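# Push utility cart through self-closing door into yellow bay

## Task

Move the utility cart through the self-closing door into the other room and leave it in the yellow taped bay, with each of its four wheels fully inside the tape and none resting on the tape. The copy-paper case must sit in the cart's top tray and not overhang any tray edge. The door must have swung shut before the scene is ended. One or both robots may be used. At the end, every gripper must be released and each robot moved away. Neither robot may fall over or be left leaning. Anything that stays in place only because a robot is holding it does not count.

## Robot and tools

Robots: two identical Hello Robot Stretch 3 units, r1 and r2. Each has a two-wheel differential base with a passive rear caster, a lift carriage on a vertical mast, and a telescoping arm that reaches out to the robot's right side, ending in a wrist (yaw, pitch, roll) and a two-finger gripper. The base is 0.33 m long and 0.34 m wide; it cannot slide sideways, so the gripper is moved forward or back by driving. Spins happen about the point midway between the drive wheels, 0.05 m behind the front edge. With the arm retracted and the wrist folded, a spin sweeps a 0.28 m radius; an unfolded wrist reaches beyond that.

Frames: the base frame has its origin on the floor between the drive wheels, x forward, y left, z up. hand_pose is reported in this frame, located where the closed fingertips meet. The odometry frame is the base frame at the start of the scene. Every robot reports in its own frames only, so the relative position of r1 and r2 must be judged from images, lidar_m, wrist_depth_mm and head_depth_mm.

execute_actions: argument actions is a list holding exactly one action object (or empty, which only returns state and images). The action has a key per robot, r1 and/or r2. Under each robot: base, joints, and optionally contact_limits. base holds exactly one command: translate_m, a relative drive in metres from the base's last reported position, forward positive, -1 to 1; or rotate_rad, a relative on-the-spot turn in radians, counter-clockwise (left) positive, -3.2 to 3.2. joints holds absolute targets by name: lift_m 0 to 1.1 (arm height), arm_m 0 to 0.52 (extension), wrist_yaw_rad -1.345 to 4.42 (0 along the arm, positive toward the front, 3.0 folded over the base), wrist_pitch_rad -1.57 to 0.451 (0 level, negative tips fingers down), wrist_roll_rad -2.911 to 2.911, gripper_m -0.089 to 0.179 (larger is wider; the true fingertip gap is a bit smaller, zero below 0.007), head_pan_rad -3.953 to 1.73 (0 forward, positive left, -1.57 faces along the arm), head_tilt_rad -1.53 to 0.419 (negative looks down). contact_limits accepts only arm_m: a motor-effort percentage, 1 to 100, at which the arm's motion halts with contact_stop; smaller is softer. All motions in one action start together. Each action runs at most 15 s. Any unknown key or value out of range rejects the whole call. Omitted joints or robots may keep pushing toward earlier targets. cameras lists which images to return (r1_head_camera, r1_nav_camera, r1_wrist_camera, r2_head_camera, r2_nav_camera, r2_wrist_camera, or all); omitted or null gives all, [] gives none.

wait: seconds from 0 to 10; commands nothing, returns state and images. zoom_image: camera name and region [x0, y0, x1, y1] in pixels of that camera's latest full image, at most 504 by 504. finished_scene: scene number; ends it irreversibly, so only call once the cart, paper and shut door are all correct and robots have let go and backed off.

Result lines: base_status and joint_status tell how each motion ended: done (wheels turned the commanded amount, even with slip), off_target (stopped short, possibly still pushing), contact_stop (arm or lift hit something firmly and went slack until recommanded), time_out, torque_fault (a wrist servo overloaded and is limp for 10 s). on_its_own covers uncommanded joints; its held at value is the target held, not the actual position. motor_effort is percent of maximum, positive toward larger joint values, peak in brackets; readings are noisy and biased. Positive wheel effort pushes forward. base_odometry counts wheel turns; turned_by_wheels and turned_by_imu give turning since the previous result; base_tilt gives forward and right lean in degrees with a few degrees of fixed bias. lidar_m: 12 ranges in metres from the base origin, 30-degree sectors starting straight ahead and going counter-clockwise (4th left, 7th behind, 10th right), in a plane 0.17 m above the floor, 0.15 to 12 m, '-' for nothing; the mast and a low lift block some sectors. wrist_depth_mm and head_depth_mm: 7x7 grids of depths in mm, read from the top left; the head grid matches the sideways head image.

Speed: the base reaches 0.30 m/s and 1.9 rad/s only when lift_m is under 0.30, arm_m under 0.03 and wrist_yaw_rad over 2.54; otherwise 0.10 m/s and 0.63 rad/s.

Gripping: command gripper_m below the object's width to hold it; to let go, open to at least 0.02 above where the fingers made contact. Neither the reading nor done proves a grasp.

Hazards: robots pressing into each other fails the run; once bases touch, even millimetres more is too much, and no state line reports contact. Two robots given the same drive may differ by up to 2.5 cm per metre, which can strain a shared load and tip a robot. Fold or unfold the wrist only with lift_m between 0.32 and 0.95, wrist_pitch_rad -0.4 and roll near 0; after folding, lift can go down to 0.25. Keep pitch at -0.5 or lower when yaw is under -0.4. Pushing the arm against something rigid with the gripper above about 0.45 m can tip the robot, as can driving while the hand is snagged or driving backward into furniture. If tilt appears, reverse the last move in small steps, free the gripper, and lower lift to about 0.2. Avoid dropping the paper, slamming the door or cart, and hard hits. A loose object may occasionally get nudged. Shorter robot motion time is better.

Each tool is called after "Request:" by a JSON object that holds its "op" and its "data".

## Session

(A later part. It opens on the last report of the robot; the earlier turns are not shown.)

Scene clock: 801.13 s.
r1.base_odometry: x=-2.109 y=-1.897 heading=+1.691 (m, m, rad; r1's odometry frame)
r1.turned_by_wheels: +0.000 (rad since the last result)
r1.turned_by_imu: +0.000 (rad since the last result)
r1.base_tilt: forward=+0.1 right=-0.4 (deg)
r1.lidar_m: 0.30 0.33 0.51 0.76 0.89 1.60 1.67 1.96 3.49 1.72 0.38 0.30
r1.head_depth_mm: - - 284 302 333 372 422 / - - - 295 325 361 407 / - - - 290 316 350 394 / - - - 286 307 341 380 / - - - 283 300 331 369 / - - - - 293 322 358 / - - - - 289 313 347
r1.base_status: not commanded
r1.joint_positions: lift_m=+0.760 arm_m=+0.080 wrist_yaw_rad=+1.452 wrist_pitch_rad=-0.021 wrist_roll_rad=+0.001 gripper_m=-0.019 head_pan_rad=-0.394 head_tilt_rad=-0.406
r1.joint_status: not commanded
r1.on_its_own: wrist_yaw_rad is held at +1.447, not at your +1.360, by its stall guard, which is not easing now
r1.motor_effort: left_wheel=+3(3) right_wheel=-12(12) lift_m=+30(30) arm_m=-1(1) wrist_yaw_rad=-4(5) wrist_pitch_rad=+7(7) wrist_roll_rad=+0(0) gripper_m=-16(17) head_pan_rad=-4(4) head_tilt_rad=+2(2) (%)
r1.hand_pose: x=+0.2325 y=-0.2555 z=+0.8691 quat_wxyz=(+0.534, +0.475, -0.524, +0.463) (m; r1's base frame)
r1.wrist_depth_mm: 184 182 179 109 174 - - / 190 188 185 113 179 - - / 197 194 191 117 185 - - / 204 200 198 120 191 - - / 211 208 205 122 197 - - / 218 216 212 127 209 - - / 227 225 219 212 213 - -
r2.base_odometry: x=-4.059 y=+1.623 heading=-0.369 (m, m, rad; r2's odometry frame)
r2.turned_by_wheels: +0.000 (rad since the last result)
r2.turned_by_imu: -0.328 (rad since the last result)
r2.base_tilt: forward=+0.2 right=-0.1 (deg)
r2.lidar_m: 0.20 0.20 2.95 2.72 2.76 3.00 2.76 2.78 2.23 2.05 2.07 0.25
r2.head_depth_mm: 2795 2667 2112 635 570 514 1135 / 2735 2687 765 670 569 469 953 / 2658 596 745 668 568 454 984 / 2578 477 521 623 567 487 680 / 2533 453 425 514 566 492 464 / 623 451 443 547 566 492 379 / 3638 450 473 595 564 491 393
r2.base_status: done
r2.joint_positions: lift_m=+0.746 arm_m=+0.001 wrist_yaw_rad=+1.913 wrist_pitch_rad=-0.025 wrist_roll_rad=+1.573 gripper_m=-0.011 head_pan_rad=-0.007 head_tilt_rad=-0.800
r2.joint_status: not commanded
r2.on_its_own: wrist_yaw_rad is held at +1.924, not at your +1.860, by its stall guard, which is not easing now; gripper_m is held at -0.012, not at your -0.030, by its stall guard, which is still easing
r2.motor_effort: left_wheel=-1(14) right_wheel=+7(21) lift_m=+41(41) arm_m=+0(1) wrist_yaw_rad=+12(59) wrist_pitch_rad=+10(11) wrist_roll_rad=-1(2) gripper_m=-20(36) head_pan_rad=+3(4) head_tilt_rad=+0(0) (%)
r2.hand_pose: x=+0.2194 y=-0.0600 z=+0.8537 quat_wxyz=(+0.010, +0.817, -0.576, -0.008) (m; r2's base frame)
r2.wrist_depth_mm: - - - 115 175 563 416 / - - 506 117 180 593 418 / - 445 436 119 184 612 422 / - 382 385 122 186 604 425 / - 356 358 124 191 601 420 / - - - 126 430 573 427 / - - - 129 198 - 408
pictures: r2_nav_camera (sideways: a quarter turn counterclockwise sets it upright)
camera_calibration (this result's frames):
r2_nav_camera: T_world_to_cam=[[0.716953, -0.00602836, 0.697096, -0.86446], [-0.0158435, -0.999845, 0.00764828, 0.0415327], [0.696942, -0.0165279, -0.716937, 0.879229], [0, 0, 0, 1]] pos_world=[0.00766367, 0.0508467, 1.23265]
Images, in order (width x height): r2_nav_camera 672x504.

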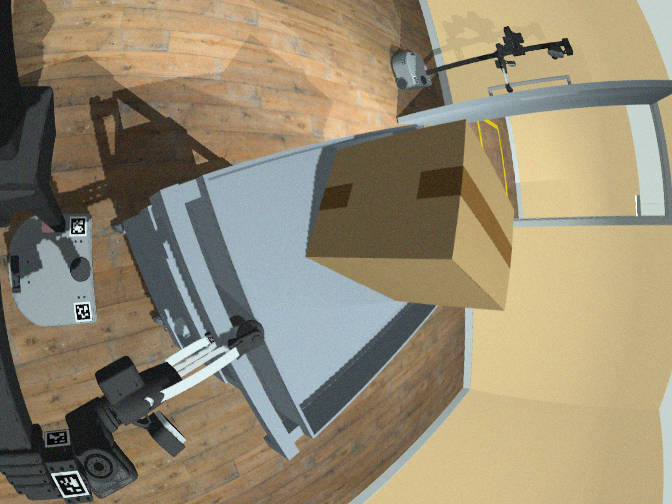

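Request:
{"op": "execute_actions", "data": {"actions": [{"r2":{"base":{"rotate_rad":0.25}}}], "cameras": []}}

Request:
{"op": "execute_actions", "data": {"actions": [{"r2":{"base":{"translate_m":0.12}}}], "cameras": ["r2_nav_camera"]}}

Scene clock: 802.63 s.
r1.base_odometry: x=-2.109 y=-1.897 heading=+1.691 (m, m, rad; r1's odometry frame)
r1.turned_by_wheels: +0.000 (rad since the last result)
r1.turned_by_imu: +0.000 (rad since the last result)
r1.base_tilt: forward=+0.2 right=-0.4 (deg)
r1.lidar_m: 0.30 0.33 0.52 0.76 0.89 1.60 1.67 1.96 3.49 1.68 0.37 0.30
r1.head_depth_mm: - - 284 302 333 373 421 / - - - 295 325 361 408 / - - - 290 316 350 394 / - - - 286 308 340 381 / - - - 283 300 331 369 / - - - - 293 322 358 / - - - - 288 313 347
r1.base_status: not commanded
r1.joint_positions: lift_m=+0.760 arm_m=+0.080 wrist_yaw_rad=+1.452 wrist_pitch_rad=-0.021 wrist_roll_rad=+0.001 gripper_m=-0.019 head_pan_rad=-0.394 head_tilt_rad=-0.406
r1.joint_status: not commanded
r1.on_its_own: wrist_yaw_rad is held at +1.447, not at your +1.360, by its stall guard, which is not easing now
r1.motor_effort: left_wheel=+3(3) right_wheel=-12(12) lift_m=+30(30) arm_m=-1(1) wrist_yaw_rad=-5(5) wrist_pitch_rad=+7(7) wrist_roll_rad=+0(0) gripper_m=-16(17) head_pan_rad=-5(4) head_tilt_rad=+3(2) (%)
r1.hand_pose: x=+0.2325 y=-0.2555 z=+0.8691 quat_wxyz=(+0.534, +0.475, -0.524, +0.463) (m; r1's base frame)
r1.wrist_depth_mm: 185 182 180 109 174 - - / 191 188 185 113 179 - - / 197 194 191 117 185 - - / 204 201 198 121 192 - - / 211 208 204 123 197 - - / 220 215 212 127 208 - - / 228 224 220 212 213 - -
r2.base_odometry: x=-4.059 y=+1.623 heading=-0.120 (m, m, rad; r2's odometry frame)
r2.turned_by_wheels: +0.250 (rad since the last result)
r2.turned_by_imu: +0.237 (rad since the last result)
r2.base_tilt: forward=+0.1 right=-0.1 (deg)
r2.lidar_m: 0.24 0.24 2.76 2.73 2.92 2.79 2.76 2.65 2.08 2.05 0.35 0.25
r2.head_depth_mm: 2528 543 742 671 571 454 831 / 2484 482 565 654 569 451 843 / 631 455 468 587 570 416 918 / 3693 454 479 575 568 442 910 / 3679 476 542 635 566 439 900 / 2232 514 646 635 559 454 1078 / 2771 2373 2082 1719 1429 447 1110
r2.base_status: done
r2.joint_positions: lift_m=+0.746 arm_m=+0.001 wrist_yaw_rad=+1.901 wrist_pitch_rad=-0.022 wrist_roll_rad=+1.571 gripper_m=-0.008 head_pan_rad=-0.007 head_tilt_rad=-0.800
r2.joint_status: not commanded
r2.on_its_own: wrist_yaw_rad is held at +1.924, not at your +1.860, by its stall guard, which is not easing now; gripper_m is held at -0.009, not at your -0.030, by its stall guard, which is not easing now; wrist_yaw_rad is at rest, and its effort (+27) is outside its rest range (-12 to +12)
r2.motor_effort: left_wheel=-3(6) right_wheel=+10(23) lift_m=+41(41) arm_m=+1(0) wrist_yaw_rad=+27(29) wrist_pitch_rad=+9(10) wrist_roll_rad=-1(1) gripper_m=-22(26) head_pan_rad=+4(2) head_tilt_rad=+0(0) (%)
r2.hand_pose: x=+0.2205 y=-0.0629 z=+0.8544 quat_wxyz=(+0.009, +0.814, -0.581, -0.006) (m; r2's base frame)
r2.wrist_depth_mm: - 401 399 91 147 571 415 / - 370 370 96 156 603 420 / - 346 350 103 167 605 424 / - 397 402 110 180 601 422 / - - - 117 197 576 425 / - - - 126 - - 411 / - - - 142 234 - 379
pictures: none
No camera images: the call's "cameras" was empty. Leave "cameras" out to get every camera's image.

Scene clock: 804.87 s.
r1.base_odometry: x=-2.109 y=-1.897 heading=+1.691 (m, m, rad; r1's odometry frame)
r1.turned_by_wheels: +0.000 (rad since the last result)
r1.turned_by_imu: +0.000 (rad since the last result)
r1.base_tilt: forward=+0.2 right=-0.4 (deg)
r1.lidar_m: 0.30 0.33 0.52 0.76 0.89 1.60 1.67 1.96 3.49 1.62 0.38 0.30
r1.head_depth_mm: - - 284 302 333 373 421 / - - - 295 324 361 407 / - - - 290 316 350 394 / - - - 286 308 340 381 / - - - 283 300 331 369 / - - - - 293 322 358 / - - - - 288 313 348
r1.base_status: not commanded
r1.joint_positions: lift_m=+0.760 arm_m=+0.080 wrist_yaw_rad=+1.452 wrist_pitch_rad=-0.021 wrist_roll_rad=+0.001 gripper_m=-0.019 head_pan_rad=-0.394 head_tilt_rad=-0.406
r1.joint_status: not commanded
r1.on_its_own: wrist_yaw_rad is held at +1.447, not at your +1.360, by its stall guard, which is not easing now
r1.motor_effort: left_wheel=+3(3) right_wheel=-12(12) lift_m=+30(30) arm_m=-1(1) wrist_yaw_rad=-4(4) wrist_pitch_rad=+7(7) wrist_roll_rad=+0(1) gripper_m=-16(17) head_pan_rad=-4(4) head_tilt_rad=+2(3) (%)
r1.hand_pose: x=+0.2325 y=-0.2555 z=+0.8691 quat_wxyz=(+0.534, +0.475, -0.524, +0.463) (m; r1's base frame)
r1.wrist_depth_mm: 185 183 179 109 174 - - / 191 188 185 113 179 - - / 196 194 190 117 185 - - / 203 201 198 120 192 - - / 212 208 204 123 197 - - / 219 215 212 127 208 - - / 229 224 219 212 213 - -
r2.base_odometry: x=-3.940 y=+1.608 heading=-0.120 (m, m, rad; r2's odometry frame)
r2.turned_by_wheels: +0.000 (rad since the last result)
r2.turned_by_imu: -0.012 (rad since the last result)
r2.base_tilt: forward=+0.2 right=-0.1 (deg)
r2.lidar_m: 0.24 0.25 2.76 2.71 2.90 2.92 2.87 2.70 2.10 2.06 0.33 0.25
r2.head_depth_mm: 2407 500 616 672 570 466 747 / 632 472 519 638 569 452 713 / 631 455 458 559 568 442 965 / 3669 466 497 597 567 446 914 / 3635 497 578 650 567 450 920 / 2167 2017 2027 634 554 447 1094 / 2676 2543 2083 1720 1435 439 1130
r2.base_status: done
r2.joint_positions: lift_m=+0.746 arm_m=+0.001 wrist_yaw_rad=+1.968 wrist_pitch_rad=-0.021 wrist_roll_rad=+1.571 gripper_m=-0.008 head_pan_rad=-0.007 head_tilt_rad=-0.800
r2.joint_status: not commanded
r2.on_its_own: wrist_yaw_rad is held at +1.972, not at your +1.860, by its stall guard, which is not easing now; gripper_m is held at -0.009, not at your -0.030, by its stall guard, which is not easing now
r2.motor_effort: left_wheel=+0(11) right_wheel=+2(20) lift_m=+41(41) arm_m=+1(1) wrist_yaw_rad=+4(50) wrist_pitch_rad=+9(9) wrist_roll_rad=+0(1) gripper_m=-23(23) head_pan_rad=+3(4) head_tilt_rad=+0(0) (%)
r2.hand_pose: x=+0.2144 y=-0.0468 z=+0.8546 quat_wxyz=(+0.009, +0.833, -0.554, -0.006) (m; r2's base frame)
r2.wrist_depth_mm: - 342 346 76 133 529 421 / - 333 335 83 146 569 423 / - 350 328 92 160 600 422 / - - - 102 178 567 427 / - - - 112 203 - 426 / - - - 126 - - 393 / - - - 155 292 310 319
pictures: r2_nav_camera (sideways: a quarter turn counterclockwise sets it upright)
camera_calibration (this result's frames):
r2_nav_camera: T_world_to_cam=[[0.716953, -0.00602817, 0.697096, -0.86446], [-0.0158432, -0.999845, 0.00764828, 0.0415327], [0.696942, -0.0165277, -0.716937, 0.879229], [0, 0, 0, 1]] pos_world=[0.00766366, 0.0508467, 1.23265]
Images, in order (width x height): r2_nav_camera 672x504.

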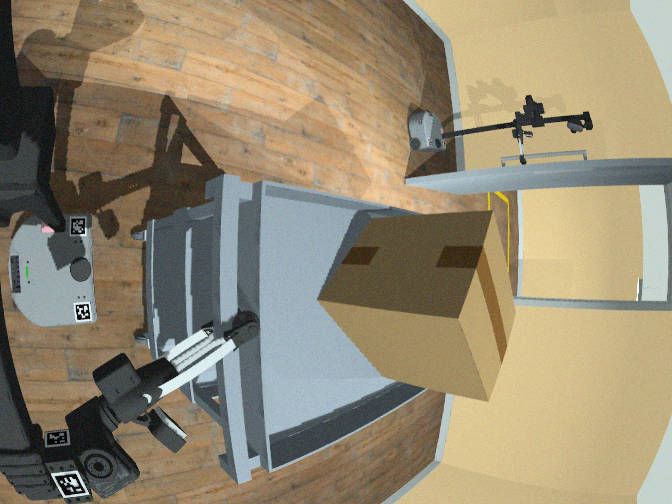

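Request:
{"op": "execute_actions", "data": {"actions": [{"r2":{"base":{"rotate_rad":-0.07}}}], "cameras": []}}

Request:
{"op": "execute_actions", "data": {"actions": [{"r2":{"base":{"translate_m":0.15}}}], "cameras": ["r2_nav_camera"]}}

Scene clock: 805.93 s.
r1.base_odometry: x=-2.109 y=-1.897 heading=+1.691 (m, m, rad; r1's odometry frame)
r1.turned_by_wheels: +0.000 (rad since the last result)
r1.turned_by_imu: +0.000 (rad since the last result)
r1.base_tilt: forward=+0.1 right=-0.4 (deg)
r1.lidar_m: 0.30 0.33 0.52 0.76 0.89 1.60 1.67 1.96 3.49 1.61 0.38 0.31
r1.head_depth_mm: - - 284 302 334 373 421 / - - - 294 325 361 408 / - - - 290 315 351 393 / - - - 286 308 340 381 / - - - 283 300 331 370 / - - - - 292 322 358 / - - - - 289 313 348
r1.base_status: not commanded
r1.joint_positions: lift_m=+0.760 arm_m=+0.080 wrist_yaw_rad=+1.452 wrist_pitch_rad=-0.021 wrist_roll_rad=+0.001 gripper_m=-0.019 head_pan_rad=-0.394 head_tilt_rad=-0.406
r1.joint_status: not commanded
r1.on_its_own: wrist_yaw_rad is held at +1.447, not at your +1.360, by its stall guard, which is not easing now
r1.motor_effort: left_wheel=+3(3) right_wheel=-12(12) lift_m=+30(30) arm_m=-1(1) wrist_yaw_rad=-4(5) wrist_pitch_rad=+7(7) wrist_roll_rad=+1(1) gripper_m=-17(16) head_pan_rad=-4(4) head_tilt_rad=+3(2) (%)
r1.hand_pose: x=+0.2325 y=-0.2555 z=+0.8691 quat_wxyz=(+0.534, +0.475, -0.524, +0.463) (m; r1's base frame)
r1.wrist_depth_mm: 184 182 179 109 174 - - / 190 188 184 113 180 - - / 196 194 191 117 184 - - / 204 201 198 120 191 - - / 212 208 204 123 197 - - / 219 216 212 127 208 - - / 228 225 220 211 213 - -
r2.base_odometry: x=-3.940 y=+1.608 heading=-0.189 (m, m, rad; r2's odometry frame)
r2.turned_by_wheels: -0.070 (rad since the last result)
r2.turned_by_imu: -0.068 (rad since the last result)
r2.base_tilt: forward=+0.2 right=-0.1 (deg)
r2.lidar_m: 0.24 0.24 2.80 2.71 2.83 2.96 2.87 2.87 2.13 2.06 0.35 0.25
r2.head_depth_mm: 2453 550 747 671 570 441 835 / 2436 492 575 654 568 441 760 / 627 455 480 603 567 449 949 / 3651 453 460 554 568 456 911 / 3659 469 524 626 566 453 958 / 3589 511 610 649 566 451 821 / 2013 2361 2068 1736 564 437 1089
r2.base_status: done
r2.joint_positions: lift_m=+0.746 arm_m=+0.001 wrist_yaw_rad=+1.982 wrist_pitch_rad=-0.020 wrist_roll_rad=+1.572 gripper_m=-0.008 head_pan_rad=-0.007 head_tilt_rad=-0.800
r2.joint_status: not commanded
r2.on_its_own: wrist_yaw_rad is held at +1.972, not at your +1.860, by its stall guard, which is not easing now; gripper_m is held at -0.009, not at your -0.030, by its stall guard, which is not easing now
r2.motor_effort: left_wheel=+3(6) right_wheel=-11(17) lift_m=+41(41) arm_m=+1(1) wrist_yaw_rad=-12(12) wrist_pitch_rad=+9(9) wrist_roll_rad=-1(1) gripper_m=-23(23) head_pan_rad=+3(2) head_tilt_rad=+0(1) (%)
r2.hand_pose: x=+0.2131 y=-0.0436 z=+0.8548 quat_wxyz=(+0.009, +0.836, -0.548, -0.006) (m; r2's base frame)
r2.wrist_depth_mm: - 359 365 83 139 534 420 / - 343 350 89 151 573 423 / - 336 337 97 164 603 424 / - - 500 106 180 595 420 / - - - 116 201 - 428 / - - - 128 - - 396 / - - - 151 259 - 317
pictures: none
No camera images: the call's "cameras" was empty. Leave "cameras" out to get every camera's image.

Scene clock: 808.40 s.
r1.base_odometry: x=-2.109 y=-1.897 heading=+1.691 (m, m, rad; r1's odometry frame)
r1.turned_by_wheels: +0.000 (rad since the last result)
r1.turned_by_imu: +0.000 (rad since the last result)
r1.base_tilt: forward=+0.1 right=-0.4 (deg)
r1.lidar_m: 0.30 0.33 0.52 0.76 0.90 1.60 1.67 1.96 3.49 1.72 0.38 0.30
r1.head_depth_mm: - - 284 302 334 373 421 / - - - 295 325 361 407 / - - - 290 316 351 394 / - - - 286 308 340 381 / - - - 283 300 330 369 / - - - - 293 322 358 / - - - - 289 313 348
r1.base_status: not commanded
r1.joint_positions: lift_m=+0.760 arm_m=+0.080 wrist_yaw_rad=+1.452 wrist_pitch_rad=-0.021 wrist_roll_rad=+0.001 gripper_m=-0.019 head_pan_rad=-0.394 head_tilt_rad=-0.406
r1.joint_status: not commanded
r1.on_its_own: wrist_yaw_rad is held at +1.447, not at your +1.360, by its stall guard, which is not easing now
r1.motor_effort: left_wheel=+3(3) right_wheel=-12(12) lift_m=+30(30) arm_m=-1(1) wrist_yaw_rad=-4(4) wrist_pitch_rad=+7(7) wrist_roll_rad=+1(1) gripper_m=-16(17) head_pan_rad=-4(3) head_tilt_rad=+2(3) (%)
r1.hand_pose: x=+0.2325 y=-0.2555 z=+0.8691 quat_wxyz=(+0.534, +0.475, -0.524, +0.463) (m; r1's base frame)
r1.wrist_depth_mm: 184 182 179 109 173 - - / 191 188 185 113 179 - - / 197 194 191 117 184 - - / 204 201 199 120 191 - - / 212 207 204 123 197 - - / 219 216 212 127 208 - - / 228 225 220 211 213 - -
r2.base_odometry: x=-3.793 y=+1.580 heading=-0.189 (m, m, rad; r2's odometry frame)
r2.turned_by_wheels: +0.000 (rad since the last result)
r2.turned_by_imu: -0.026 (rad since the last result)
r2.base_tilt: forward=+0.2 right=-0.1 (deg)
r2.lidar_m: 0.24 0.25 2.82 2.71 2.81 3.13 3.02 2.94 2.14 2.06 0.33 0.25
r2.head_depth_mm: 2365 512 634 673 570 451 746 / 632 475 529 637 569 455 722 / 631 455 454 567 568 449 970 / 3691 457 489 587 568 444 911 / 3687 491 568 650 566 449 911 / 3633 580 1963 639 559 447 1093 / 2283 2144 2012 1724 1406 447 1131
r2.base_status: done
r2.joint_positions: lift_m=+0.746 arm_m=+0.001 wrist_yaw_rad=+1.975 wrist_pitch_rad=-0.020 wrist_roll_rad=+1.572 gripper_m=-0.008 head_pan_rad=-0.007 head_tilt_rad=-0.800
r2.joint_status: not commanded
r2.on_its_own: wrist_yaw_rad is held at +1.972, not at your +1.860, by its stall guard, which is not easing now; gripper_m is held at -0.009, not at your -0.030, by its stall guard, which is not easing now
r2.motor_effort: left_wheel=+1(13) right_wheel=+5(14) lift_m=+41(41) arm_m=+1(1) wrist_yaw_rad=-5(34) wrist_pitch_rad=+9(9) wrist_roll_rad=-1(1) gripper_m=-23(22) head_pan_rad=+3(2) head_tilt_rad=-1(1) (%)
r2.hand_pose: x=+0.2137 y=-0.0451 z=+0.8548 quat_wxyz=(+0.009, +0.835, -0.551, -0.006) (m; r2's base frame)
r2.wrist_depth_mm: - 344 346 77 134 540 417 / - 331 336 84 147 572 424 / - 348 329 93 161 615 423 / - - - 103 180 570 427 / - - - 114 204 - 428 / - - - 127 - - 394 / - - - 155 290 309 313
pictures: r2_nav_camera (sideways: a quarter turn counterclockwise sets it upright)
camera_calibration (this result's frames):
r2_nav_camera: T_world_to_cam=[[0.716952, -0.00602814, 0.697096, -0.864461], [-0.0158432, -0.999845, 0.00764828, 0.0415327], [0.696942, -0.0165277, -0.716937, 0.879228], [0, 0, 0, 1]] pos_world=[0.00766367, 0.0508467, 1.23265]
Images, in order (width x height): r2_nav_camera 672x504.

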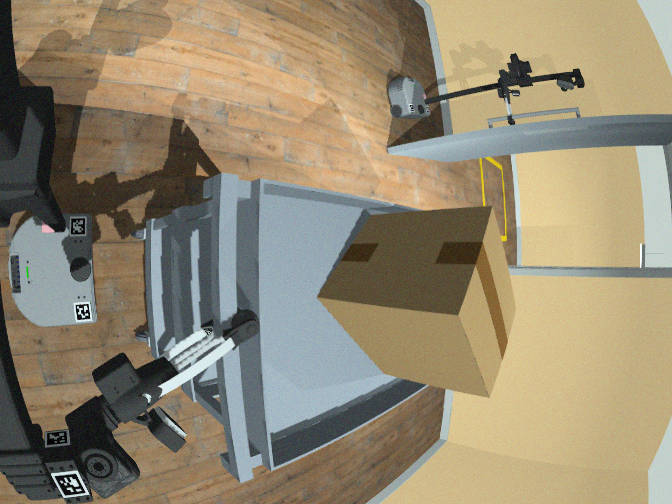

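Request:
{"op": "execute_actions", "data": {"actions": [{"r2":{"base":{"rotate_rad":0.17},"joints":{"arm_m":0.1},"contact_limits":{"arm_m":35}}}], "cameras": []}}

Request:
{"op": "execute_actions", "data": {"actions": [{"r2":{"base":{"translate_m":0.15}}}], "cameras": ["r2_nav_camera"]}}

Scene clock: 811.33 s.
r1.base_odometry: x=-2.109 y=-1.897 heading=+1.691 (m, m, rad; r1's odometry frame)
r1.turned_by_wheels: +0.000 (rad since the last result)
r1.turned_by_imu: +0.000 (rad since the last result)
r1.base_tilt: forward=+0.0 right=-0.4 (deg)
r1.lidar_m: 0.30 0.33 0.52 0.76 0.89 1.60 1.67 1.96 3.50 1.79 0.38 0.30
r1.head_depth_mm: - - 284 302 334 373 421 / - - - 295 325 361 407 / - - - 290 316 350 393 / - - - 286 308 340 381 / - - - 283 300 331 369 / - - - - 293 321 357 / - - - - 289 313 347
r1.base_status: not commanded
r1.joint_positions: lift_m=+0.760 arm_m=+0.080 wrist_yaw_rad=+1.452 wrist_pitch_rad=-0.021 wrist_roll_rad=+0.001 gripper_m=-0.019 head_pan_rad=-0.394 head_tilt_rad=-0.406
r1.joint_status: not commanded
r1.on_its_own: wrist_yaw_rad is held at +1.447, not at your +1.360, by its stall guard, which is not easing now
r1.motor_effort: left_wheel=+3(3) right_wheel=-12(12) lift_m=+30(30) arm_m=-1(1) wrist_yaw_rad=-5(4) wrist_pitch_rad=+7(7) wrist_roll_rad=+1(1) gripper_m=-17(17) head_pan_rad=-4(4) head_tilt_rad=+4(2) (%)
r1.hand_pose: x=+0.2325 y=-0.2555 z=+0.8691 quat_wxyz=(+0.534, +0.475, -0.524, +0.463) (m; r1's base frame)
r1.wrist_depth_mm: 184 181 179 109 174 - - / 191 188 185 113 179 - - / 197 194 191 117 185 - - / 203 201 198 120 191 - - / 213 207 204 123 198 - - / 220 216 213 127 209 - - / 227 224 219 211 213 - -
r2.base_odometry: x=-3.793 y=+1.580 heading=-0.019 (m, m, rad; r2's odometry frame)
r2.turned_by_wheels: +0.170 (rad since the last result)
r2.turned_by_imu: +0.166 (rad since the last result)
r2.base_tilt: forward=+0.2 right=-0.1 (deg)
r2.lidar_m: 0.26 2.27 2.73 2.71 2.99 3.04 3.02 2.55 2.08 2.06 0.32 0.26
r2.head_depth_mm: 2229 457 454 571 570 448 957 / 3717 473 503 575 569 446 759 / 3706 513 577 637 568 448 914 / 3656 2454 712 652 566 459 969 / 3267 2460 2090 1725 1379 470 1108 / 1744 2467 2084 1722 1469 1271 1129 / 2584 2307 2070 1722 1468 1275 1123
r2.base_status: done
r2.joint_positions: lift_m=+0.746 arm_m=+0.100 wrist_yaw_rad=+2.011 wrist_pitch_rad=-0.020 wrist_roll_rad=+1.572 gripper_m=-0.008 head_pan_rad=-0.007 head_tilt_rad=-0.800
r2.joint_status: all done
r2.on_its_own: wrist_yaw_rad is held at +2.019, not at your +1.860, by its stall guard, which is not easing now; gripper_m is held at -0.009, not at your -0.030, by its stall guard, which is not easing now
r2.motor_effort: left_wheel=+0(6) right_wheel=-5(16) lift_m=+41(41) arm_m=+4(9) wrist_yaw_rad=+9(61) wrist_pitch_rad=+9(9) wrist_roll_rad=-1(1) gripper_m=-22(22) head_pan_rad=+3(3) head_tilt_rad=+0(0) (%)
r2.contact_limits: arm_m 35 (drawing in: default 14, maximum 24; extending or still: default 22, maximum 35)
r2.hand_pose: x=+0.2099 y=-0.1355 z=+0.8548 quat_wxyz=(+0.009, +0.844, -0.536, -0.006) (m; r2's base frame)
r2.wrist_depth_mm: - 314 316 66 126 503 423 / - 309 314 74 139 535 421 / - - 424 83 156 570 423 / - - - 96 180 545 424 / - - - 109 217 - 409 / - - - 129 - - 375 / - - - 174 - - 884
pictures: none
No camera images: the call's "cameras" was empty. Leave "cameras" out to get every camera's image.

Scene clock: 813.93 s.
r1.base_odometry: x=-2.109 y=-1.897 heading=+1.691 (m, m, rad; r1's odometry frame)
r1.turned_by_wheels: +0.000 (rad since the last result)
r1.turned_by_imu: +0.000 (rad since the last result)
r1.base_tilt: forward=+0.1 right=-0.4 (deg)
r1.lidar_m: 0.30 0.33 0.52 0.76 0.89 1.60 1.67 1.96 3.48 1.84 0.38 0.30
r1.head_depth_mm: - - 284 302 334 373 422 / - - - 295 324 361 407 / - - - 290 316 351 394 / - - - 286 307 340 381 / - - - 283 300 330 369 / - - - - 293 322 358 / - - - - 289 313 348
r1.base_status: not commanded
r1.joint_positions: lift_m=+0.760 arm_m=+0.080 wrist_yaw_rad=+1.452 wrist_pitch_rad=-0.021 wrist_roll_rad=+0.001 gripper_m=-0.019 head_pan_rad=-0.394 head_tilt_rad=-0.406
r1.joint_status: not commanded
r1.on_its_own: wrist_yaw_rad is held at +1.447, not at your +1.360, by its stall guard, which is not easing now
r1.motor_effort: left_wheel=+3(3) right_wheel=-12(12) lift_m=+30(30) arm_m=-1(1) wrist_yaw_rad=-4(6) wrist_pitch_rad=+7(7) wrist_roll_rad=+0(0) gripper_m=-17(17) head_pan_rad=-4(4) head_tilt_rad=+3(3) (%)
r1.hand_pose: x=+0.2325 y=-0.2555 z=+0.8691 quat_wxyz=(+0.534, +0.475, -0.524, +0.463) (m; r1's base frame)
r1.wrist_depth_mm: 184 182 179 109 173 - - / 191 187 185 113 179 - - / 197 194 191 117 186 - - / 204 200 197 121 191 - - / 211 207 205 123 197 - - / 219 216 212 127 208 - - / 228 224 220 210 213 - -
r2.base_odometry: x=-3.643 y=+1.577 heading=-0.020 (m, m, rad; r2's odometry frame)
r2.turned_by_wheels: +0.000 (rad since the last result)
r2.turned_by_imu: -0.115 (rad since the last result)
r2.base_tilt: forward=+0.2 right=-0.1 (deg)
r2.lidar_m: 0.25 1.79 2.76 2.70 2.84 3.24 3.15 2.82 2.13 2.07 0.33 0.25
r2.head_depth_mm: 636 458 454 596 570 448 898 / 2195 466 488 564 568 442 758 / 3476 496 553 631 568 450 909 / 3644 559 651 661 568 448 918 / 3634 2640 2085 1722 604 451 1106 / 3601 2551 2084 1721 1466 1282 1129 / 1760 1873 2010 1716 1463 1279 1130
r2.base_status: done
r2.joint_positions: lift_m=+0.746 arm_m=+0.100 wrist_yaw_rad=+2.012 wrist_pitch_rad=-0.021 wrist_roll_rad=+1.572 gripper_m=-0.008 head_pan_rad=-0.007 head_tilt_rad=-0.800
r2.joint_status: not commanded
r2.on_its_own: wrist_yaw_rad is held at +2.019, not at your +1.860, by its stall guard, which is not easing now; gripper_m is held at -0.009, not at your -0.030, by its stall guard, which is not easing now
r2.motor_effort: left_wheel=-2(6) right_wheel=+9(19) lift_m=+41(41) arm_m=+2(4) wrist_yaw_rad=+7(43) wrist_pitch_rad=+9(9) wrist_roll_rad=-1(1) gripper_m=-21(23) head_pan_rad=+2(3) head_tilt_rad=+0(0) (%)
r2.hand_pose: x=+0.2098 y=-0.1357 z=+0.8547 quat_wxyz=(+0.009, +0.845, -0.535, -0.006) (m; r2's base frame)
r2.wrist_depth_mm: - 323 327 71 129 513 422 / - 317 320 78 142 569 420 / - 417 382 87 159 592 420 / - - - 99 181 548 426 / - - - 111 215 - 411 / - - - 129 - - 378 / - - - 168 313 319 329
pictures: r2_nav_camera (sideways: a quarter turn counterclockwise sets it upright)
camera_calibration (this result's frames):
r2_nav_camera: T_world_to_cam=[[0.716953, -0.00602848, 0.697096, -0.86446], [-0.0158436, -0.999845, 0.00764828, 0.0415327], [0.696942, -0.016528, -0.716937, 0.879229], [0, 0, 0, 1]] pos_world=[0.00766368, 0.0508467, 1.23265]
Images, in order (width x height): r2_nav_camera 672x504.

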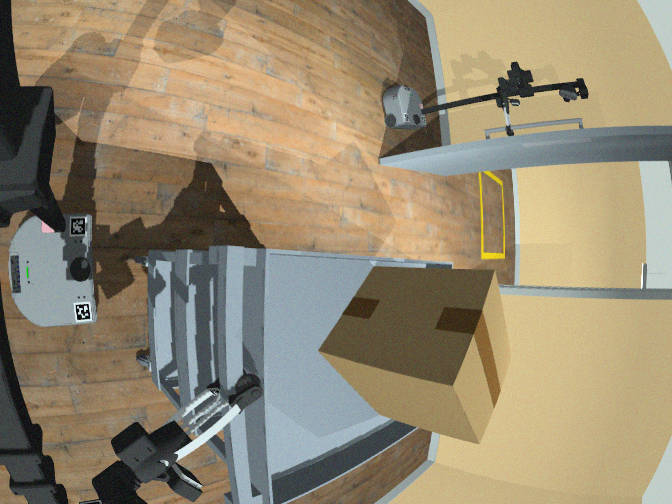

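Request:
{"op": "execute_actions", "data": {"actions": [{"r2":{"joints":{"gripper_m":0.12}}}], "cameras": []}}

Request:
{"op": "execute_actions", "data": {"actions": [{"r2":{"base":{"translate_m":-0.25},"joints":{"arm_m":0.0}}}], "cameras": ["r2_head_camera"]}}

Request:
{"op": "execute_actions", "data": {"actions": [{"r2":{"base":{"rotate_rad":-0.5},"joints":{"wrist_yaw_rad":1.9,"wrist_roll_rad":0,"wrist_pitch_rad":-0.4,"gripper_m":-0.02}}}], "cameras": []}}

Request:
{"op": "execute_actions", "data": {"actions": [{"r2":{"base":{"rotate_rad":-0.6},"joints":{"wrist_yaw_rad":3.0}}}], "cameras": []}}

Request:
{"op": "execute_actions", "data": {"actions": [{"r2":{"base":{"rotate_rad":-0.56},"joints":{"lift_m":0.25}}}], "cameras": []}}

Scene clock: 816.23 s.
r1.base_odometry: x=-2.109 y=-1.897 heading=+1.691 (m, m, rad; r1's odometry frame)
r1.turned_by_wheels: +0.000 (rad since the last result)
r1.turned_by_imu: +0.000 (rad since the last result)
r1.base_tilt: forward=+0.1 right=-0.4 (deg)
r1.lidar_m: 0.30 0.33 0.52 0.76 0.89 1.60 1.67 1.95 3.49 1.85 0.38 0.30
r1.head_depth_mm: - - 284 302 333 372 421 / - - - 295 324 361 407 / - - - 290 316 351 394 / - - - 286 308 340 381 / - - - 283 300 331 369 / - - - - 293 322 358 / - - - - 288 313 347
r1.base_status: not commanded
r1.joint_positions: lift_m=+0.760 arm_m=+0.080 wrist_yaw_rad=+1.452 wrist_pitch_rad=-0.021 wrist_roll_rad=+0.001 gripper_m=-0.019 head_pan_rad=-0.394 head_tilt_rad=-0.406
r1.joint_status: not commanded
r1.on_its_own: wrist_yaw_rad is held at +1.447, not at your +1.360, by its stall guard, which is not easing now
r1.motor_effort: left_wheel=+3(3) right_wheel=-12(12) lift_m=+30(30) arm_m=-1(1) wrist_yaw_rad=-6(5) wrist_pitch_rad=+7(7) wrist_roll_rad=+0(0) gripper_m=-16(17) head_pan_rad=-4(4) head_tilt_rad=+3(3) (%)
r1.hand_pose: x=+0.2325 y=-0.2555 z=+0.8691 quat_wxyz=(+0.534, +0.475, -0.524, +0.463) (m; r1's base frame)
r1.wrist_depth_mm: 185 182 179 109 174 - - / 190 188 185 113 179 - - / 197 194 191 117 184 - - / 204 202 197 121 191 - - / 212 208 205 123 198 - - / 220 217 212 127 207 - - / 228 223 220 211 212 - -
r2.base_odometry: x=-3.643 y=+1.577 heading=-0.019 (m, m, rad; r2's odometry frame)
r2.turned_by_wheels: +0.000 (rad since the last result)
r2.turned_by_imu: +0.001 (rad since the last result)
r2.base_tilt: forward=+0.1 right=-0.1 (deg)
r2.lidar_m: 0.25 1.80 2.77 2.70 2.85 3.24 3.16 2.81 2.13 2.07 0.33 0.25
r2.head_depth_mm: 635 457 451 591 569 448 745 / 2240 466 490 563 569 442 758 / 3471 495 555 632 567 450 912 / 3676 559 651 654 567 449 918 / 3676 2637 2096 1728 596 452 1112 / 3601 2548 2088 1719 1463 1275 1131 / 1751 1873 2016 1721 1466 1271 1127
r2.base_status: not commanded
r2.joint_positions: lift_m=+0.746 arm_m=+0.100 wrist_yaw_rad=+2.016 wrist_pitch_rad=-0.020 wrist_roll_rad=+1.572 gripper_m=+0.120 head_pan_rad=-0.007 head_tilt_rad=-0.800
r2.joint_status: all done
r2.on_its_own: wrist_yaw_rad is held at +2.019, not at your +1.860, by its stall guard, which is not easing now
r2.motor_effort: left_wheel=+0(2) right_wheel=+1(8) lift_m=+41(41) arm_m=+3(3) wrist_yaw_rad=+4(8) wrist_pitch_rad=+9(9) wrist_roll_rad=-1(1) gripper_m=+0(97) head_pan_rad=+3(3) head_tilt_rad=+0(0) (%)
r2.hand_pose: x=+0.2095 y=-0.1348 z=+0.8548 quat_wxyz=(+0.009, +0.846, -0.534, -0.006) (m; r2's base frame)
r2.wrist_depth_mm: - 321 323 70 128 505 423 / - 316 320 78 141 569 422 / - 426 392 86 158 589 422 / - - - 99 180 545 425 / - - - 114 208 - 410 / - - - 137 247 - 377 / - - - 169 311 323 836
pictures: none
No camera images: the call's "cameras" was empty. Leave "cameras" out to get every camera's image.

Scene clock: 820.13 s.
r1.base_odometry: x=-2.109 y=-1.897 heading=+1.691 (m, m, rad; r1's odometry frame)
r1.turned_by_wheels: +0.000 (rad since the last result)
r1.turned_by_imu: +0.000 (rad since the last result)
r1.base_tilt: forward=+0.0 right=-0.4 (deg)
r1.lidar_m: 0.30 0.33 0.51 0.76 0.89 1.60 1.67 1.96 3.48 1.84 0.38 0.30
r1.head_depth_mm: - - 284 303 334 372 421 / - - - 295 324 361 408 / - - - 290 316 351 394 / - - - 286 307 340 381 / - - - 283 300 331 369 / - - - - 293 322 358 / - - - - 289 313 347
r1.base_status: not commanded
r1.joint_positions: lift_m=+0.760 arm_m=+0.080 wrist_yaw_rad=+1.452 wrist_pitch_rad=-0.021 wrist_roll_rad=+0.001 gripper_m=-0.019 head_pan_rad=-0.394 head_tilt_rad=-0.406
r1.joint_status: not commanded
r1.on_its_own: wrist_yaw_rad is held at +1.447, not at your +1.360, by its stall guard, which is not easing now
r1.motor_effort: left_wheel=+3(3) right_wheel=-12(12) lift_m=+30(30) arm_m=-1(1) wrist_yaw_rad=-4(5) wrist_pitch_rad=+7(7) wrist_roll_rad=+1(1) gripper_m=-17(17) head_pan_rad=-3(4) head_tilt_rad=+3(2) (%)
r1.hand_pose: x=+0.2325 y=-0.2555 z=+0.8691 quat_wxyz=(+0.534, +0.475, -0.524, +0.463) (m; r1's base frame)
r1.wrist_depth_mm: 185 182 179 109 173 - - / 191 187 185 113 180 - - / 197 194 191 117 185 - - / 204 201 197 121 191 - - / 210 207 205 123 197 - - / 219 215 212 127 207 - - / 228 223 220 211 212 - -
r2.base_odometry: x=-3.893 y=+1.582 heading=-0.019 (m, m, rad; r2's odometry frame)
r2.turned_by_wheels: +0.000 (rad since the last result)
r2.turned_by_imu: +0.000 (rad since the last result)
r2.base_tilt: forward=+0.1 right=-0.1 (deg)
r2.lidar_m: 0.50 2.04 2.78 2.71 2.85 2.97 2.90 2.80 2.11 2.06 2.17 0.51
r2.head_depth_mm: 647 709 793 620 938 1157 1138 / 633 653 748 627 958 1177 1151 / 665 715 779 625 954 1196 1113 / 3128 824 786 633 935 1195 1132 / 3606 2666 2093 1641 1439 1278 1131 / 3487 2470 2094 1717 1470 1273 1127 / 1988 2446 2092 1720 1459 1277 1128
r2.base_status: done
r2.joint_positions: lift_m=+0.746 arm_m=+0.001 wrist_yaw_rad=+2.016 wrist_pitch_rad=-0.020 wrist_roll_rad=+1.572 gripper_m=+0.120 head_pan_rad=-0.007 head_tilt_rad=-0.800
r2.joint_status: all done
r2.on_its_own: wrist_yaw_rad is held at +2.019, not at your +1.860, by its stall guard, which is not easing now
r2.motor_effort: left_wheel=+1(2) right_wheel=-1(5) lift_m=+41(41) arm_m=+0(2) wrist_yaw_rad=+2(3) wrist_pitch_rad=+9(9) wrist_roll_rad=-1(1) gripper_m=+0(0) head_pan_rad=+2(2) head_tilt_rad=+0(1) (%)
r2.hand_pose: x=+0.2093 y=-0.0358 z=+0.8548 quat_wxyz=(+0.009, +0.846, -0.533, -0.006) (m; r2's base frame)
r2.wrist_depth_mm: - - 617 366 910 598 392 / - - - 418 - 573 451 / - - - 446 - 490 495 / - - - - - - 938 / - - - - - - 974 / - - - - - - 951 / - - - - - - 971
pictures: r2_head_camera (sideways: a quarter turn clockwise sets it upright)
camera_calibration (this result's frames):
r2_head_camera: T_world_to_cam=[[-0.752736, -0.0252002, -0.65784, 0.880041], [-0.0295759, 0.999553, -0.00444807, 0.00679232], [0.657658, 0.016108, -0.753145, 0.940002], [0, 0, 0, 1]] pos_world=[0.0444403, 0.000246436, 1.28691]
Images, in order (width x height): r2_head_camera 896x504.

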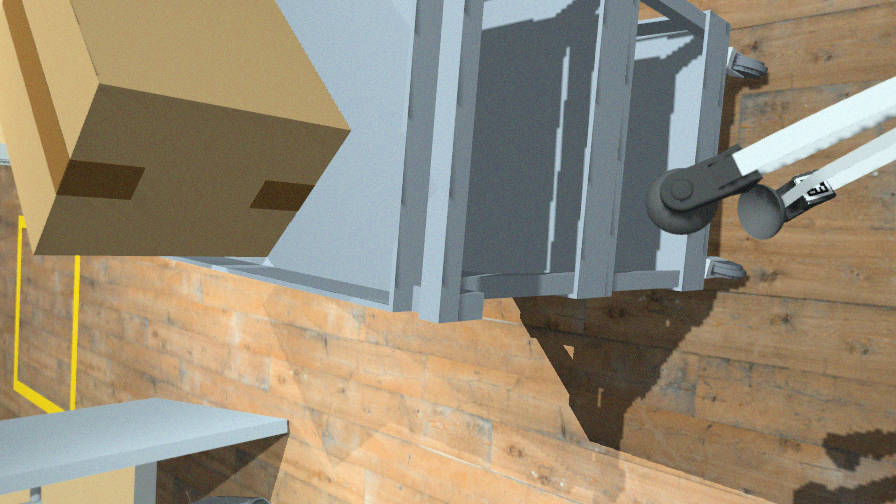

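Scene clock: 822.03 s.
r1.base_odometry: x=-2.109 y=-1.897 heading=+1.691 (m, m, rad; r1's odometry frame)
r1.turned_by_wheels: +0.000 (rad since the last result)
r1.turned_by_imu: +0.000 (rad since the last result)
r1.base_tilt: forward=+0.1 right=-0.5 (deg)
r1.lidar_m: 0.30 0.33 0.52 0.76 0.89 1.60 1.67 1.97 3.51 1.85 0.38 0.30
r1.head_depth_mm: - - 284 302 334 372 421 / - - - 295 324 361 407 / - - - 290 316 350 394 / - - - 286 308 340 381 / - - - 283 299 331 369 / - - - - 293 322 358 / - - - - 288 313 347
r1.base_status: not commanded
r1.joint_positions: lift_m=+0.760 arm_m=+0.080 wrist_yaw_rad=+1.452 wrist_pitch_rad=-0.021 wrist_roll_rad=+0.001 gripper_m=-0.019 head_pan_rad=-0.394 head_tilt_rad=-0.406
r1.joint_status: not commanded
r1.on_its_own: wrist_yaw_rad is held at +1.447, not at your +1.360, by its stall guard, which is not easing now
r1.motor_effort: left_wheel=+3(3) right_wheel=-12(12) lift_m=+30(30) arm_m=-1(1) wrist_yaw_rad=-5(5) wrist_pitch_rad=+7(7) wrist_roll_rad=+0(0) gripper_m=-17(18) head_pan_rad=-4(5) head_tilt_rad=+3(2) (%)
r1.hand_pose: x=+0.2325 y=-0.2555 z=+0.8691 quat_wxyz=(+0.534, +0.475, -0.524, +0.463) (m; r1's base frame)
r1.wrist_depth_mm: 184 183 179 109 173 - - / 190 187 185 113 179 - - / 197 195 191 117 185 - - / 204 201 197 121 191 - - / 211 208 205 123 197 - - / 219 216 212 127 208 - - / 228 225 219 211 213 - -
r2.base_odometry: x=-3.893 y=+1.582 heading=-0.519 (m, m, rad; r2's odometry frame)
r2.turned_by_wheels: -0.500 (rad since the last result)
r2.turned_by_imu: -0.499 (rad since the last result)
r2.base_tilt: forward=+0.1 right=-0.1 (deg)
r2.lidar_m: 0.51 0.50 2.04 2.77 2.74 2.86 2.96 2.90 2.75 2.11 2.06 2.18
r2.head_depth_mm: 2566 2602 2111 1722 1479 1279 1133 / 2919 2682 2109 1695 1483 1283 1133 / 2972 2689 765 917 1379 1258 1118 / 2846 2557 813 1034 1003 1234 1130 / 798 891 811 653 976 1195 1131 / 692 722 763 625 929 1151 1128 / 619 640 738 604 933 1207 1128
r2.base_status: done
r2.joint_positions: lift_m=+0.746 arm_m=+0.001 wrist_yaw_rad=+1.903 wrist_pitch_rad=-0.413 wrist_roll_rad=+0.004 gripper_m=-0.019 head_pan_rad=-0.007 head_tilt_rad=-0.800
r2.joint_status: all done
r2.motor_effort: left_wheel=+2(7) right_wheel=-1(7) lift_m=+40(40) arm_m=-1(1) wrist_yaw_rad=-4(6) wrist_pitch_rad=+6(8) wrist_roll_rad=-2(4) gripper_m=-12(98) head_pan_rad=+2(3) head_tilt_rad=+0(0) (%)
r2.hand_pose: x=+0.1914 y=-0.0729 z=+0.7594 quat_wxyz=(+0.520, +0.649, -0.284, +0.478) (m; r2's base frame)
r2.wrist_depth_mm: - 412 427 440 449 - - / - - - - - - - / - - 952 960 - - - / - - 733 728 - - - / - - 605 631 - - - / - - 900 - - - - / 923 929 885 889 939 932 945
pictures: none
No camera images: the call's "cameras" was empty. Leave "cameras" out to get every camera's image.

Scene clock: 823.93 s.
r1.base_odometry: x=-2.109 y=-1.897 heading=+1.691 (m, m, rad; r1's odometry frame)
r1.turned_by_wheels: +0.000 (rad since the last result)
r1.turned_by_imu: +0.000 (rad since the last result)
r1.base_tilt: forward=+0.1 right=-0.3 (deg)
r1.lidar_m: 0.30 0.33 0.52 0.76 0.89 1.60 1.67 1.96 3.50 1.84 0.38 0.31
r1.head_depth_mm: - - 284 302 334 372 421 / - - - 295 324 361 408 / - - - 290 316 351 394 / - - - 286 308 340 381 / - - - 282 300 331 369 / - - - - 293 322 358 / - - - - 288 313 348
r1.base_status: not commanded
r1.joint_positions: lift_m=+0.760 arm_m=+0.080 wrist_yaw_rad=+1.452 wrist_pitch_rad=-0.021 wrist_roll_rad=+0.001 gripper_m=-0.019 head_pan_rad=-0.394 head_tilt_rad=-0.406
r1.joint_status: not commanded
r1.on_its_own: wrist_yaw_rad is held at +1.447, not at your +1.360, by its stall guard, which is not easing now
r1.motor_effort: left_wheel=+3(3) right_wheel=-12(12) lift_m=+30(30) arm_m=-1(1) wrist_yaw_rad=-4(4) wrist_pitch_rad=+7(7) wrist_roll_rad=+1(1) gripper_m=-16(17) head_pan_rad=-4(4) head_tilt_rad=+2(3) (%)
r1.hand_pose: x=+0.2325 y=-0.2555 z=+0.8691 quat_wxyz=(+0.534, +0.475, -0.524, +0.463) (m; r1's base frame)
r1.wrist_depth_mm: 185 182 179 109 174 - - / 190 188 185 113 180 - - / 198 194 191 116 185 - - / 204 200 197 121 191 - - / 212 207 204 123 197 - - / 219 217 212 127 208 - - / 228 224 220 211 213 - -
r2.base_odometry: x=-3.893 y=+1.582 heading=-1.119 (m, m, rad; r2's odometry frame)
r2.turned_by_wheels: -0.600 (rad since the last result)
r2.turned_by_imu: -0.599 (rad since the last result)
r2.base_tilt: forward=+0.1 right=-0.1 (deg)
r2.lidar_m: 2.13 0.51 0.50 2.04 2.83 2.71 2.80 3.03 2.90 2.99 2.15 2.06
r2.head_depth_mm: 1764 1985 2096 1737 1477 1283 1134 / 1857 2075 2098 1738 1480 1280 1131 / 1957 2212 2114 1732 1468 1282 1134 / 2052 2358 2091 1728 1467 1281 1130 / 2182 2458 2097 1724 1470 1276 1132 / 2314 2533 2087 1722 1464 1234 1125 / 2466 2631 2079 814 927 1145 1107
r2.base_status: done
r2.joint_positions: lift_m=+0.746 arm_m=+0.001 wrist_yaw_rad=+2.997 wrist_pitch_rad=-0.413 wrist_roll_rad=+0.004 gripper_m=-0.019 head_pan_rad=-0.007 head_tilt_rad=-0.800
r2.joint_status: all done
r2.motor_effort: left_wheel=+2(6) right_wheel=-1(6) lift_m=+41(41) arm_m=-1(2) wrist_yaw_rad=+3(6) wrist_pitch_rad=+6(6) wrist_roll_rad=-1(2) gripper_m=-12(12) head_pan_rad=+4(4) head_tilt_rad=+0(1) (%)
r2.hand_pose: x=+0.0111 y=+0.0766 z=+0.7594 quat_wxyz=(+0.195, +0.702, +0.095, +0.679) (m; r2's base frame)
r2.wrist_depth_mm: - - - - 471 440 411 / - - - - - - - / - - - - 916 962 - / - - - - 659 732 701 / - - - - - 604 557 / - - - - 907 920 - / 925 923 943 935 885 758 909
pictures: none
No camera images: the call's "cameras" was empty. Leave "cameras" out to get every camera's image.

Scene clock: 829.27 s.
r1.base_odometry: x=-2.109 y=-1.897 heading=+1.691 (m, m, rad; r1's odometry frame)
r1.turned_by_wheels: +0.000 (rad since the last result)
r1.turned_by_imu: +0.001 (rad since the last result)
r1.base_tilt: forward=+0.1 right=-0.4 (deg)
r1.lidar_m: 0.30 0.33 0.51 0.76 0.89 1.60 1.67 1.96 3.48 1.84 0.38 0.30
r1.head_depth_mm: - - 284 302 334 372 421 / - - - 295 324 361 408 / - - - 290 316 350 393 / - - - 286 308 340 381 / - - - 283 300 331 369 / - - - - 293 322 358 / - - - - 288 313 347
r1.base_status: not commanded
r1.joint_positions: lift_m=+0.760 arm_m=+0.080 wrist_yaw_rad=+1.452 wrist_pitch_rad=-0.021 wrist_roll_rad=+0.001 gripper_m=-0.019 head_pan_rad=-0.394 head_tilt_rad=-0.406
r1.joint_status: not commanded
r1.on_its_own: wrist_yaw_rad is held at +1.447, not at your +1.360, by its stall guard, which is not easing now
r1.motor_effort: left_wheel=+3(3) right_wheel=-12(12) lift_m=+30(30) arm_m=-1(1) wrist_yaw_rad=-3(4) wrist_pitch_rad=+7(7) wrist_roll_rad=+1(0) gripper_m=-17(16) head_pan_rad=-5(5) head_tilt_rad=+2(3) (%)
r1.hand_pose: x=+0.2325 y=-0.2555 z=+0.8691 quat_wxyz=(+0.534, +0.475, -0.524, +0.463) (m; r1's base frame)
r1.wrist_depth_mm: 185 182 180 109 174 - - / 191 188 185 113 179 - - / 197 194 192 117 185 - - / 204 201 198 121 191 - - / 211 208 205 122 198 - - / 220 217 213 127 208 - - / 227 225 220 211 212 - -
r2.base_odometry: x=-3.893 y=+1.582 heading=-1.679 (m, m, rad; r2's odometry frame)
r2.turned_by_wheels: -0.560 (rad since the last result)
r2.turned_by_imu: -0.558 (rad since the last result)
r2.base_tilt: forward=+0.2 right=-0.1 (deg)
r2.lidar_m: 2.06 2.10 0.52 0.50 3.52 2.86 2.71 2.77 3.08 2.90 2.97 2.18
r2.head_depth_mm: 1826 2104 2107 1741 1479 1281 1137 / 1820 2083 2120 1727 1475 1280 1128 / 1806 2082 2097 1732 1470 1278 1129 / 1799 2057 2105 1738 1471 1274 1129 / 1785 2050 2091 1721 1463 1275 1131 / 1780 2032 2085 1714 1466 1274 1132 / 1774 2017 2079 1718 1461 1271 1127
r2.base_status: done
r2.joint_positions: lift_m=+0.251 arm_m=+0.001 wrist_yaw_rad=+2.997 wrist_pitch_rad=-0.414 wrist_roll_rad=+0.004 gripper_m=-0.019 head_pan_rad=-0.007 head_tilt_rad=-0.800
r2.joint_status: all done
r2.motor_effort: left_wheel=+2(7) right_wheel=-2(6) lift_m=+15(37) arm_m=-1(1) wrist_yaw_rad=+2(3) wrist_pitch_rad=+6(6) wrist_roll_rad=-1(1) gripper_m=-12(12) head_pan_rad=+4(3) head_tilt_rad=+0(1) (%)
r2.hand_pose: x=+0.0111 y=+0.0765 z=+0.2642 quat_wxyz=(+0.195, +0.702, +0.095, +0.679) (m; r2's base frame)
r2.wrist_depth_mm: - - - - - - - / - - 545 574 610 - - / 864 - 572 797 804 925 905 / 683 - 659 690 702 696 704 / 550 539 566 580 562 566 568 / 472 - - - 472 473 477 / - - - - 406 409 407
pictures: none
No camera images: the call's "cameras" was empty. Leave "cameras" out to get every camera's image.


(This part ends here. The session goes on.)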